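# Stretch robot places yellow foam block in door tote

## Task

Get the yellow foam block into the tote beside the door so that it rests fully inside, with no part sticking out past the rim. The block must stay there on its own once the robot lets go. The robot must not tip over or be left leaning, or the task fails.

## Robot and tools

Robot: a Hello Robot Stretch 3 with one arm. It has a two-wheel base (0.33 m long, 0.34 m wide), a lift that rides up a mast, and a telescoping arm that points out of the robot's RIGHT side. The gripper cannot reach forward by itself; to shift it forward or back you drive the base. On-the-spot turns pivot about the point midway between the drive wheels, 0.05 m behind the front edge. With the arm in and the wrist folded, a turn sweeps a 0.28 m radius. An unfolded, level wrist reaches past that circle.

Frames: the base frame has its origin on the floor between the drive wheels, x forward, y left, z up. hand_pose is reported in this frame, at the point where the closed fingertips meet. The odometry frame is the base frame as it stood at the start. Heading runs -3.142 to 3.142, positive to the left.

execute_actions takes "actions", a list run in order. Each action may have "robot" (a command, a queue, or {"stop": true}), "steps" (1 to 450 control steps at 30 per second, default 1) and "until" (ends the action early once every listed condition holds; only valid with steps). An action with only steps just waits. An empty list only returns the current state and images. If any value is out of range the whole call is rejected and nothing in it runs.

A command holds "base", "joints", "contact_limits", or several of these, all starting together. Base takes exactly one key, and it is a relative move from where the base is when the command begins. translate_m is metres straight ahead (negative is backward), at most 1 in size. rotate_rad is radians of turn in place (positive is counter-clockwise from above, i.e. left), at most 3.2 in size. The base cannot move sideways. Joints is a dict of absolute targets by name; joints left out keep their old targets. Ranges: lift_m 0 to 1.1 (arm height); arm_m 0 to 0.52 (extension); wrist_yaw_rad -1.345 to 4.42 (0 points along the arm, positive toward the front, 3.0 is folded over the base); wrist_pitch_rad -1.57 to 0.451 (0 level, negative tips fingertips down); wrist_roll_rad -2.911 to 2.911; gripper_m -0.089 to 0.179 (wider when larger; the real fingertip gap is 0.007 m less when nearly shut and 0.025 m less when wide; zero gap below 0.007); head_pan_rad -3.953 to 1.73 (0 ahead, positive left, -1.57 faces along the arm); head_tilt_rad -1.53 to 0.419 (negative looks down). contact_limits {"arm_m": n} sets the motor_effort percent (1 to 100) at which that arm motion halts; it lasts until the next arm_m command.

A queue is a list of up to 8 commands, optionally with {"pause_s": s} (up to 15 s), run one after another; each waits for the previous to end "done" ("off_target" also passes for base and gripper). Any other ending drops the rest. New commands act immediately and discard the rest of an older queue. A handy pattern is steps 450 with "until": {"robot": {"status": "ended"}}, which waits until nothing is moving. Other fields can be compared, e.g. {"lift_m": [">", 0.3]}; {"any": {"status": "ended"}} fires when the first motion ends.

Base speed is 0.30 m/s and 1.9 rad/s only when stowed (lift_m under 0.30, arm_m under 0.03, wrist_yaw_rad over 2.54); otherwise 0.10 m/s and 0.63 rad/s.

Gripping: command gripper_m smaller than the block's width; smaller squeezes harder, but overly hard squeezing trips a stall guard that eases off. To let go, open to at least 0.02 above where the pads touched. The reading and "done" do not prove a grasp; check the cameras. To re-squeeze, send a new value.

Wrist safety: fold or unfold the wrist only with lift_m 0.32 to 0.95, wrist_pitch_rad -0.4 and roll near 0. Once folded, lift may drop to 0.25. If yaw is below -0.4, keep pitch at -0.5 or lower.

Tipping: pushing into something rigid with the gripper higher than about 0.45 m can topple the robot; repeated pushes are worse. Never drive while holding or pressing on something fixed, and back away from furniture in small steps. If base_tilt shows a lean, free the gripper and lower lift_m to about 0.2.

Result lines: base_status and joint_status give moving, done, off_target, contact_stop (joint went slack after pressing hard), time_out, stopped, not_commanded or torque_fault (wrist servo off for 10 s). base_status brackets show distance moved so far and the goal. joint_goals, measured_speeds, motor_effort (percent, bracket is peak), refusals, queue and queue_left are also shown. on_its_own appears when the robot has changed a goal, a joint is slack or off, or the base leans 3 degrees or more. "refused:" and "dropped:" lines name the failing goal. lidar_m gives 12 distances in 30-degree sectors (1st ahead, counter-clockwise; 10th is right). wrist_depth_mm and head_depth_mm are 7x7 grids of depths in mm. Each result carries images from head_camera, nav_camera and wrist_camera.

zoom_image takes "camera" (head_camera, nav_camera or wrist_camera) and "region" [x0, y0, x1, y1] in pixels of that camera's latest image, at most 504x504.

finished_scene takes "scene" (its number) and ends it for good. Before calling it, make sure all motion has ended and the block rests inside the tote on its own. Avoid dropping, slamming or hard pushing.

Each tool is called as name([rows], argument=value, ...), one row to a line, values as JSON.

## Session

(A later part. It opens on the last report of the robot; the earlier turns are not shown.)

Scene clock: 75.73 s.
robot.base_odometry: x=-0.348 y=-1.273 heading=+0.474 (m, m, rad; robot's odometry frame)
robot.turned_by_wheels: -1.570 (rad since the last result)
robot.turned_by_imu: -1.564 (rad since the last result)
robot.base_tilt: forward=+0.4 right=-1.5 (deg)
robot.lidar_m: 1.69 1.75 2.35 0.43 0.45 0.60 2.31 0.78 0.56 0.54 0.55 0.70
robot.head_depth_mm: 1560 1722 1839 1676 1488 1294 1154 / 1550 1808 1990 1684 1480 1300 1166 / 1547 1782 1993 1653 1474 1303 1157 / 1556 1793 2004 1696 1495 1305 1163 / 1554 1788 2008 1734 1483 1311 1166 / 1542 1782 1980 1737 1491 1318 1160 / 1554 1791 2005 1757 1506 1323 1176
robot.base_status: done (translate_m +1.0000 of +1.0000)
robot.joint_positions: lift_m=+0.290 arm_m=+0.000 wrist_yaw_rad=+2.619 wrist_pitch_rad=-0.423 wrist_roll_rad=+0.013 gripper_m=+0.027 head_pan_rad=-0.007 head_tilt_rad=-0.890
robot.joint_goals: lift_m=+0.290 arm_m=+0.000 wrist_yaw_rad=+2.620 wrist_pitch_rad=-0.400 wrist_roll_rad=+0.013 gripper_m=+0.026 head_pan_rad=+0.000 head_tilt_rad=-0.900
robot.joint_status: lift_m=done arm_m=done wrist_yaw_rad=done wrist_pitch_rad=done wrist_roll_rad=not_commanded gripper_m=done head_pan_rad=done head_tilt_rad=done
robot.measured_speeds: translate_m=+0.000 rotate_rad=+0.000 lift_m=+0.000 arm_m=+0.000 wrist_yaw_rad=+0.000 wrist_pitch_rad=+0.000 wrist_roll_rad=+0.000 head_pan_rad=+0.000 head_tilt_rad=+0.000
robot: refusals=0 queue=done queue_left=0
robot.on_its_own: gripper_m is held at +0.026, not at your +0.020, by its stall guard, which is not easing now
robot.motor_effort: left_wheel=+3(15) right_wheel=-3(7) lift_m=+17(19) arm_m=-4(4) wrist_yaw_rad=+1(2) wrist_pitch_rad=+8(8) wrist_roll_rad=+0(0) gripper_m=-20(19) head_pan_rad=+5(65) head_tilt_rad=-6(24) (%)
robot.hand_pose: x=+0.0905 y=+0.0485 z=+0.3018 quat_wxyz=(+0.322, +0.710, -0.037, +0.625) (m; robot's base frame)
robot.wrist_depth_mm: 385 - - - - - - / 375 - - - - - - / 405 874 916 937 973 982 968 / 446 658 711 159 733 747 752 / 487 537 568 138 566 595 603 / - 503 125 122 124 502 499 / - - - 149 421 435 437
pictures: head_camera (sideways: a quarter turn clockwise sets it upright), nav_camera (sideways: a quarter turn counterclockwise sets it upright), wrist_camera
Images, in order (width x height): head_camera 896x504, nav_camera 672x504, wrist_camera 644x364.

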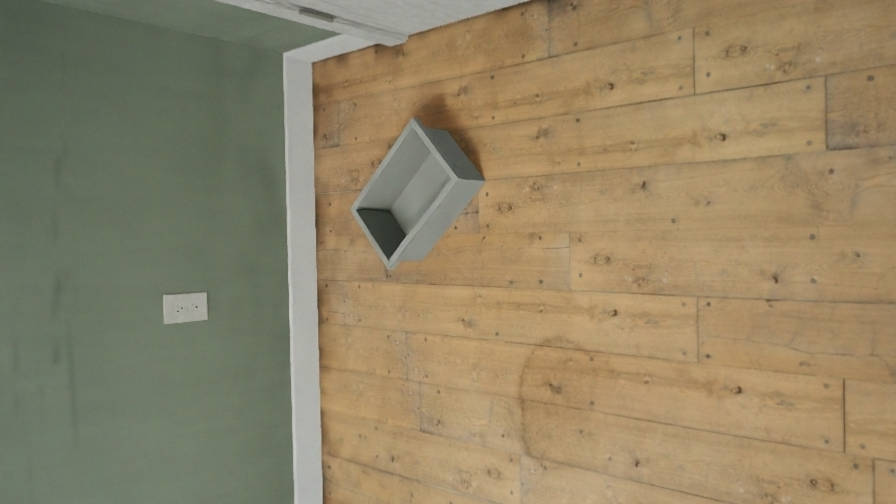

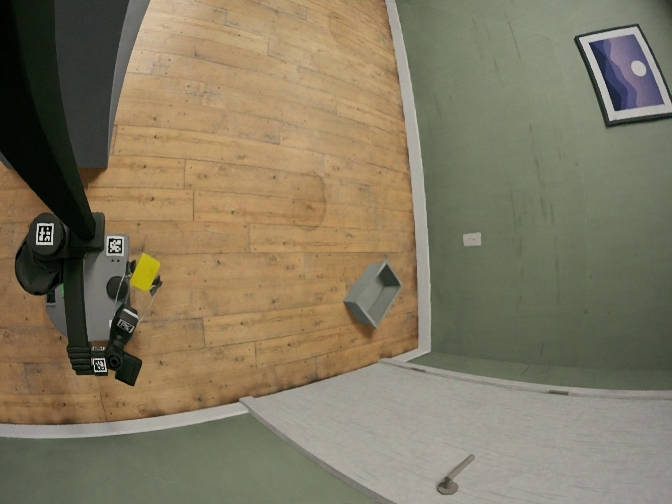

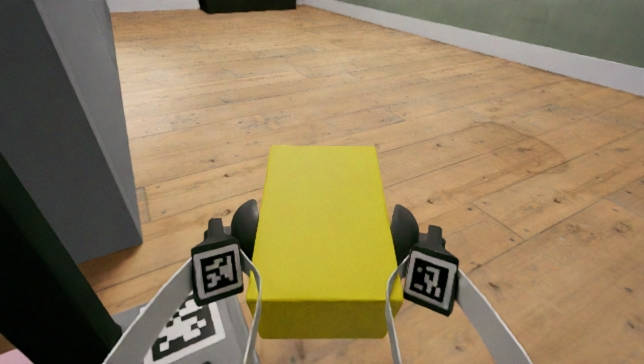

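execute_actions([
  {"robot":[{"base":{"rotate_rad":0.22}},{"base":{"translate_m":0.89},"joints":{"head_pan_rad":-1.57,"head_tilt_rad":-1.1}},{"base":{"rotate_rad":0.565},"joints":{"lift_m":0.36,"wrist_yaw_rad":0}},{"joints":{"wrist_pitch_rad":-1.1,"arm_m":0.2}}],"steps":450,"until":{"robot":{"status":"ended"}}},
])

Scene clock: 86.73 s.
robot.base_odometry: x=+0.336 y=-0.704 heading=+1.259 (m, m, rad; robot's odometry frame)
robot.turned_by_wheels: +0.785 (rad since the last result)
robot.turned_by_imu: +0.779 (rad since the last result)
robot.base_tilt: forward=+0.5 right=-1.5 (deg)
robot.lidar_m: 0.93 1.58 1.93 1.09 1.04 1.48 0.80 0.69 0.69 0.79 0.81 0.81
robot.head_depth_mm: 752 863 1016 1220 1331 1218 1134 / 828 955 1137 1405 1354 1231 - / 933 1106 1339 1478 1282 1235 - / 1036 1247 1541 1482 1328 1240 1132 / 1016 1187 1427 1501 1325 1229 1132 / 933 1078 1272 1460 1336 1232 1137 / 862 984 1135 1349 1361 1242 1143
robot.base_status: done (rotate_rad +0.5648 of +0.5650)
robot.joint_positions: lift_m=+0.360 arm_m=+0.200 wrist_yaw_rad=+0.000 wrist_pitch_rad=-1.105 wrist_roll_rad=+0.013 gripper_m=+0.027 head_pan_rad=-1.564 head_tilt_rad=-1.087
robot.joint_goals: lift_m=+0.360 arm_m=+0.200 wrist_yaw_rad=+0.000 wrist_pitch_rad=-1.100 wrist_roll_rad=+0.013 gripper_m=+0.026 head_pan_rad=-1.570 head_tilt_rad=-1.100
robot.joint_status: lift_m=done arm_m=done wrist_yaw_rad=done wrist_pitch_rad=done wrist_roll_rad=not_commanded gripper_m=done head_pan_rad=done head_tilt_rad=done
robot.measured_speeds: translate_m=+0.000 rotate_rad=+0.000 lift_m=+0.000 arm_m=+0.000 wrist_yaw_rad=+0.000 wrist_pitch_rad=+0.000 wrist_roll_rad=+0.000 head_pan_rad=+0.000 head_tilt_rad=+0.000
robot: refusals=0 queue=done queue_left=0
robot.on_its_own: gripper_m is held at +0.026, not at your +0.020, by its stall guard, which is not easing now
robot.motor_effort: left_wheel=-5(14) right_wheel=+1(6) lift_m=+28(29) arm_m=+4(7) wrist_yaw_rad=+0(3) wrist_pitch_rad=+1(9) wrist_roll_rad=+0(0) gripper_m=-19(20) head_pan_rad=-5(64) head_tilt_rad=-8(24) (%)
robot.hand_pose: x=-0.0216 y=-0.4383 z=+0.2587 quat_wxyz=(+0.598, +0.369, -0.605, -0.374) (m; robot's base frame)
robot.wrist_depth_mm: 472 506 500 501 496 401 325 / 482 482 483 485 484 454 361 / 458 460 458 460 465 462 405 / 438 356 377 159 374 437 436 / 419 357 416 138 226 419 420 / 403 321 261 122 125 404 402 / 382 286 286 149 318 388 387
pictures: head_camera (sideways: a quarter turn clockwise sets it upright), nav_camera (sideways: a quarter turn counterclockwise sets it upright), wrist_camera
Images, in order (width x height): head_camera 896x504, nav_camera 672x504, wrist_camera 644x364.

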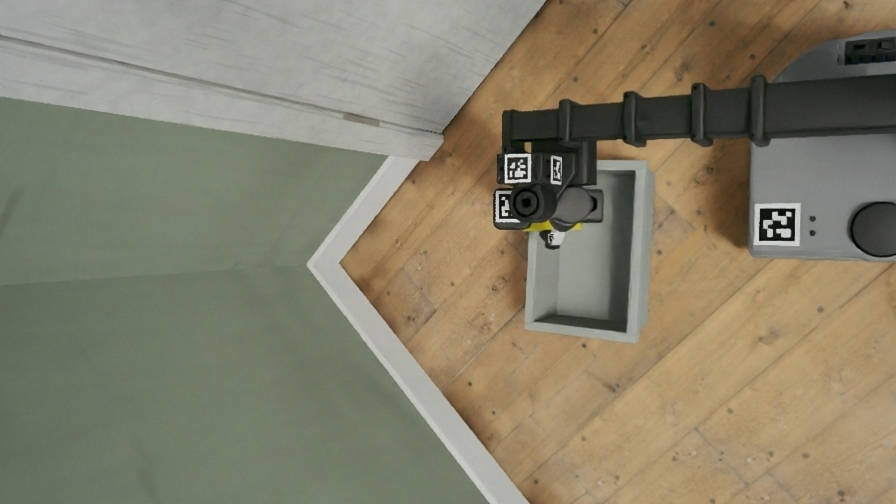

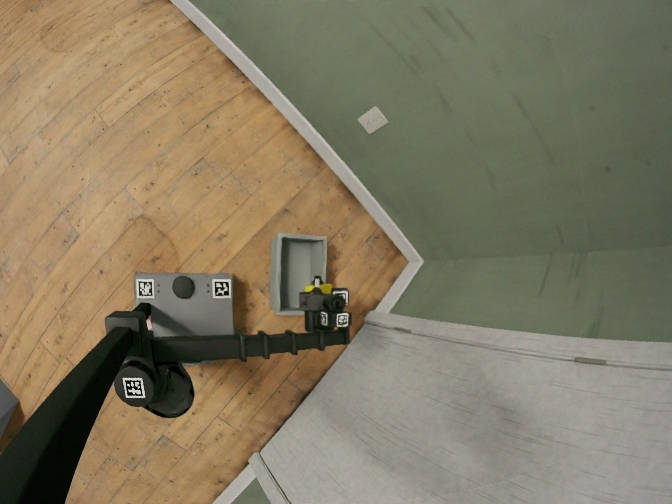

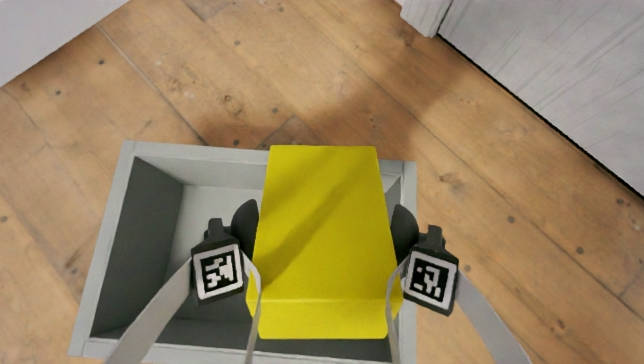

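execute_actions([
  {"robot":[{"base":{"translate_m":0.06},"joints":{"lift_m":0.3,"arm_m":0.208}},{"joints":{"lift_m":0.165}}],"steps":450,"until":{"robot":{"status":"ended"}}},
])

Scene clock: 90.53 s.
robot.base_odometry: x=+0.355 y=-0.647 heading=+1.259 (m, m, rad; robot's odometry frame)
robot.turned_by_wheels: +0.000 (rad since the last result)
robot.turned_by_imu: -0.001 (rad since the last result)
robot.base_tilt: forward=+0.4 right=-1.6 (deg)
robot.lidar_m: 0.88 1.50 2.03 1.14 1.09 1.56 0.85 0.73 0.73 0.82 0.77 0.77
robot.head_depth_mm: 802 916 1086 1295 1337 1220 1128 / 901 1042 1229 1428 1332 1238 - / 988 1167 1423 1483 1325 1227 - / 1050 1259 1528 1495 1331 1236 1137 / 964 1129 1350 1464 1332 1227 1136 / 884 1014 1197 1434 1355 1233 1136 / 812 928 1069 1278 1359 1242 1139
robot.base_status: done (translate_m +0.0600 of +0.0600)
robot.joint_positions: lift_m=+0.165 arm_m=+0.208 wrist_yaw_rad=+0.000 wrist_pitch_rad=-1.106 wrist_roll_rad=+0.013 gripper_m=+0.027 head_pan_rad=-1.564 head_tilt_rad=-1.087
robot.joint_goals: lift_m=+0.165 arm_m=+0.208 wrist_yaw_rad=+0.000 wrist_pitch_rad=-1.100 wrist_roll_rad=+0.013 gripper_m=+0.026 head_pan_rad=-1.570 head_tilt_rad=-1.100
robot.joint_status: lift_m=done arm_m=done wrist_yaw_rad=done wrist_pitch_rad=done wrist_roll_rad=not_commanded gripper_m=done head_pan_rad=done head_tilt_rad=done
robot.measured_speeds: translate_m=+0.000 rotate_rad=+0.000 lift_m=+0.000 arm_m=+0.000 wrist_yaw_rad=+0.000 wrist_pitch_rad=+0.000 wrist_roll_rad=+0.000 head_pan_rad=+0.000 head_tilt_rad=+0.000
robot: refusals=0 queue=done queue_left=0
robot.on_its_own: gripper_m is held at +0.026, not at your +0.020, by its stall guard, which is not easing now
robot.motor_effort: left_wheel=-5(8) right_wheel=+2(5) lift_m=+19(27) arm_m=+4(5) wrist_yaw_rad=+0(0) wrist_pitch_rad=+2(2) wrist_roll_rad=+0(0) gripper_m=-20(19) head_pan_rad=-5(4) head_tilt_rad=-7(7) (%)
robot.hand_pose: x=-0.0216 y=-0.4461 z=+0.0642 quat_wxyz=(+0.598, +0.369, -0.605, -0.374) (m; robot's base frame)
robot.wrist_depth_mm: 131 128 128 127 126 126 126 / 156 166 159 152 146 141 136 / 162 207 225 195 198 190 158 / 165 226 231 160 231 227 156 / 168 218 220 138 183 217 154 / 170 211 168 122 125 211 152 / 172 202 202 149 202 202 150
pictures: head_camera (sideways: a quarter turn clockwise sets it upright), nav_camera (sideways: a quarter turn counterclockwise sets it upright), wrist_camera
Images, in order (width x height): head_camera 896x504, nav_camera 672x504, wrist_camera 644x364.

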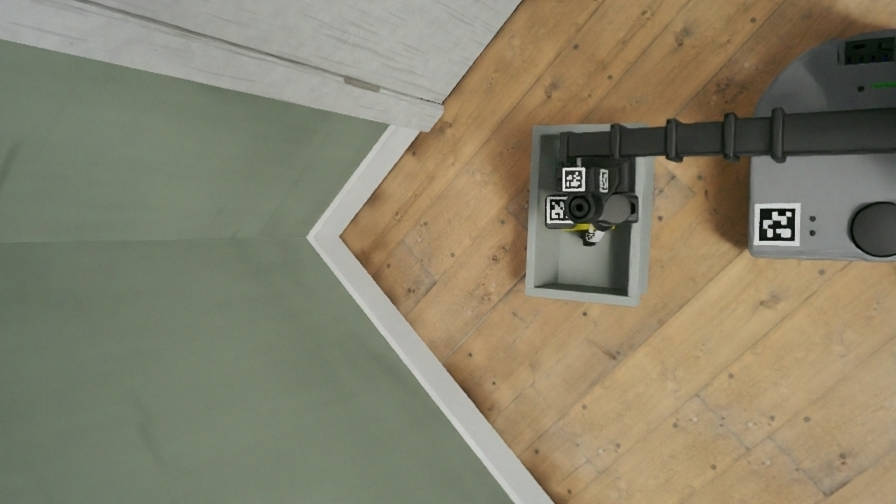

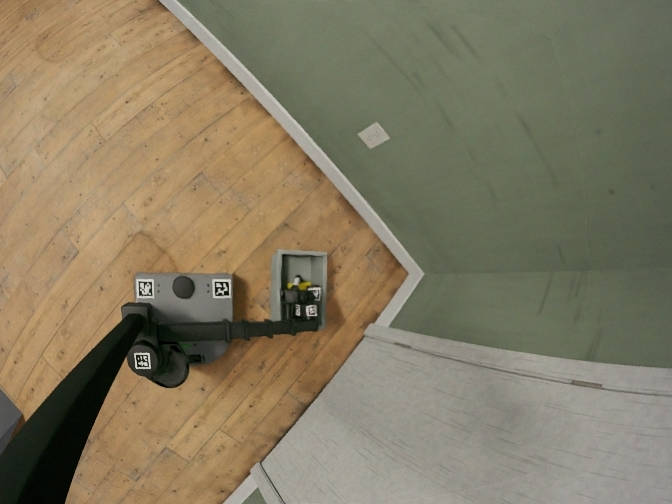

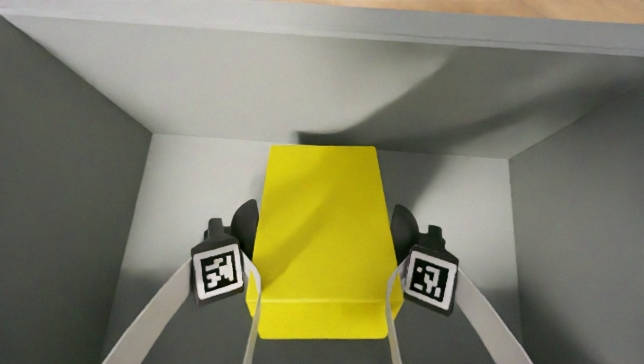

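execute_actions([
  {"robot":[{"joints":{"lift_m":0.148}},{"joints":{"gripper_m":0.1}},{"joints":{"lift_m":0.3}}],"steps":450,"until":{"robot":{"status":"ended"}}},
])

Scene clock: 94.83 s.
robot.base_odometry: x=+0.355 y=-0.647 heading=+1.259 (m, m, rad; robot's odometry frame)
robot.turned_by_wheels: +0.000 (rad since the last result)
robot.turned_by_imu: -0.001 (rad since the last result)
robot.base_tilt: forward=+0.2 right=-1.6 (deg)
robot.lidar_m: 0.88 1.49 2.03 1.14 1.10 1.57 0.85 0.74 0.73 0.83 0.77 0.77
robot.head_depth_mm: 803 914 1085 1300 1340 1223 1135 / 902 1036 1227 1430 1335 1223 - / 991 1169 1425 1478 1276 1223 - / 1051 1257 1531 1497 1315 1227 1133 / 962 1130 1352 1474 1341 1236 1126 / 880 1016 1194 1431 1356 1234 1136 / 814 922 1076 1270 1354 1245 1137
robot.base_status: done (translate_m +0.0600 of +0.0600)
robot.joint_positions: lift_m=+0.300 arm_m=+0.208 wrist_yaw_rad=+0.000 wrist_pitch_rad=-1.106 wrist_roll_rad=+0.013 gripper_m=+0.100 head_pan_rad=-1.564 head_tilt_rad=-1.087
robot.joint_goals: lift_m=+0.300 arm_m=+0.208 wrist_yaw_rad=+0.000 wrist_pitch_rad=-1.100 wrist_roll_rad=+0.013 gripper_m=+0.100 head_pan_rad=-1.570 head_tilt_rad=-1.100
robot.joint_status: lift_m=done arm_m=done wrist_yaw_rad=done wrist_pitch_rad=done wrist_roll_rad=not_commanded gripper_m=done head_pan_rad=done head_tilt_rad=done
robot.measured_speeds: translate_m=+0.000 rotate_rad=+0.000 lift_m=+0.000 arm_m=+0.000 wrist_yaw_rad=+0.000 wrist_pitch_rad=+0.000 wrist_roll_rad=+0.000 head_pan_rad=+0.000 head_tilt_rad=+0.000
robot: refusals=0 queue=done queue_left=0
robot.motor_effort: left_wheel=-5(5) right_wheel=+1(2) lift_m=+28(28) arm_m=+4(5) wrist_yaw_rad=+0(0) wrist_pitch_rad=+2(2) wrist_roll_rad=+0(0) gripper_m=+1(80) head_pan_rad=-4(5) head_tilt_rad=-7(7) (%)
robot.hand_pose: x=-0.0216 y=-0.4460 z=+0.1986 quat_wxyz=(+0.598, +0.369, -0.605, -0.374) (m; robot's base frame)
robot.wrist_depth_mm: 420 427 431 430 428 432 363 / 417 414 409 412 413 416 395 / 395 390 272 393 395 392 400 / 379 287 343 345 314 299 378 / 359 268 358 314 354 269 359 / 344 256 342 302 342 339 345 / 330 263 328 329 329 258 330
pictures: head_camera (sideways: a quarter turn clockwise sets it upright), nav_camera (sideways: a quarter turn counterclockwise sets it upright), wrist_camera
Images, in order (width x height): head_camera 896x504, nav_camera 672x504, wrist_camera 644x364.

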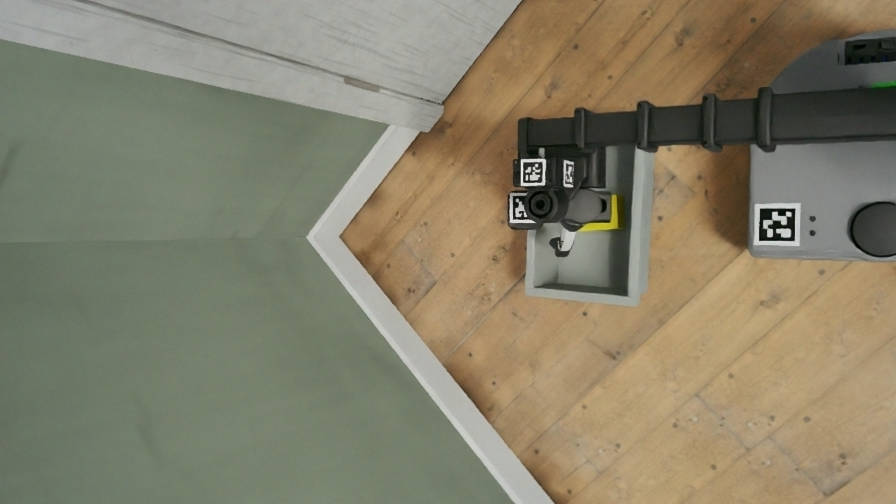

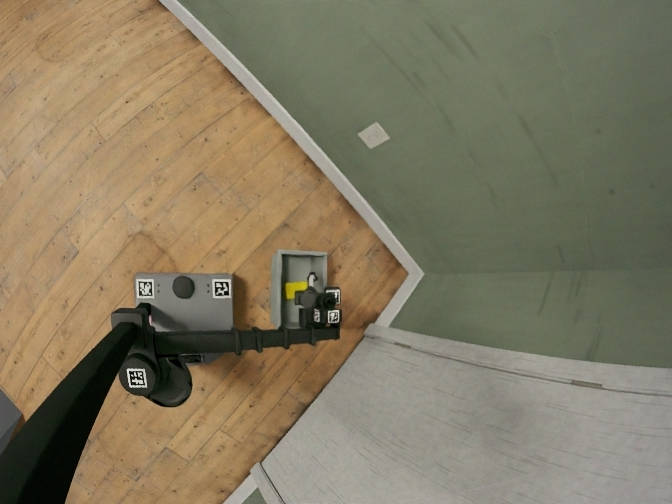

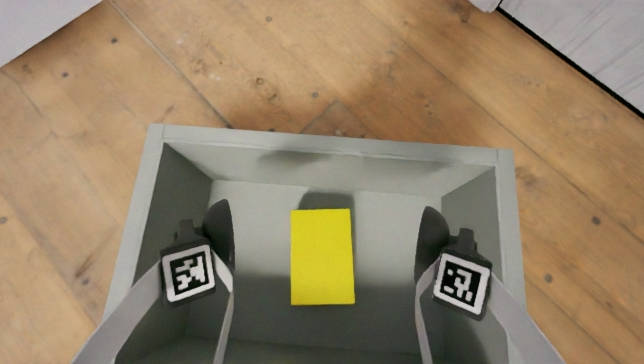

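finished_scene(scene=2)

The scene is finished: the task was done.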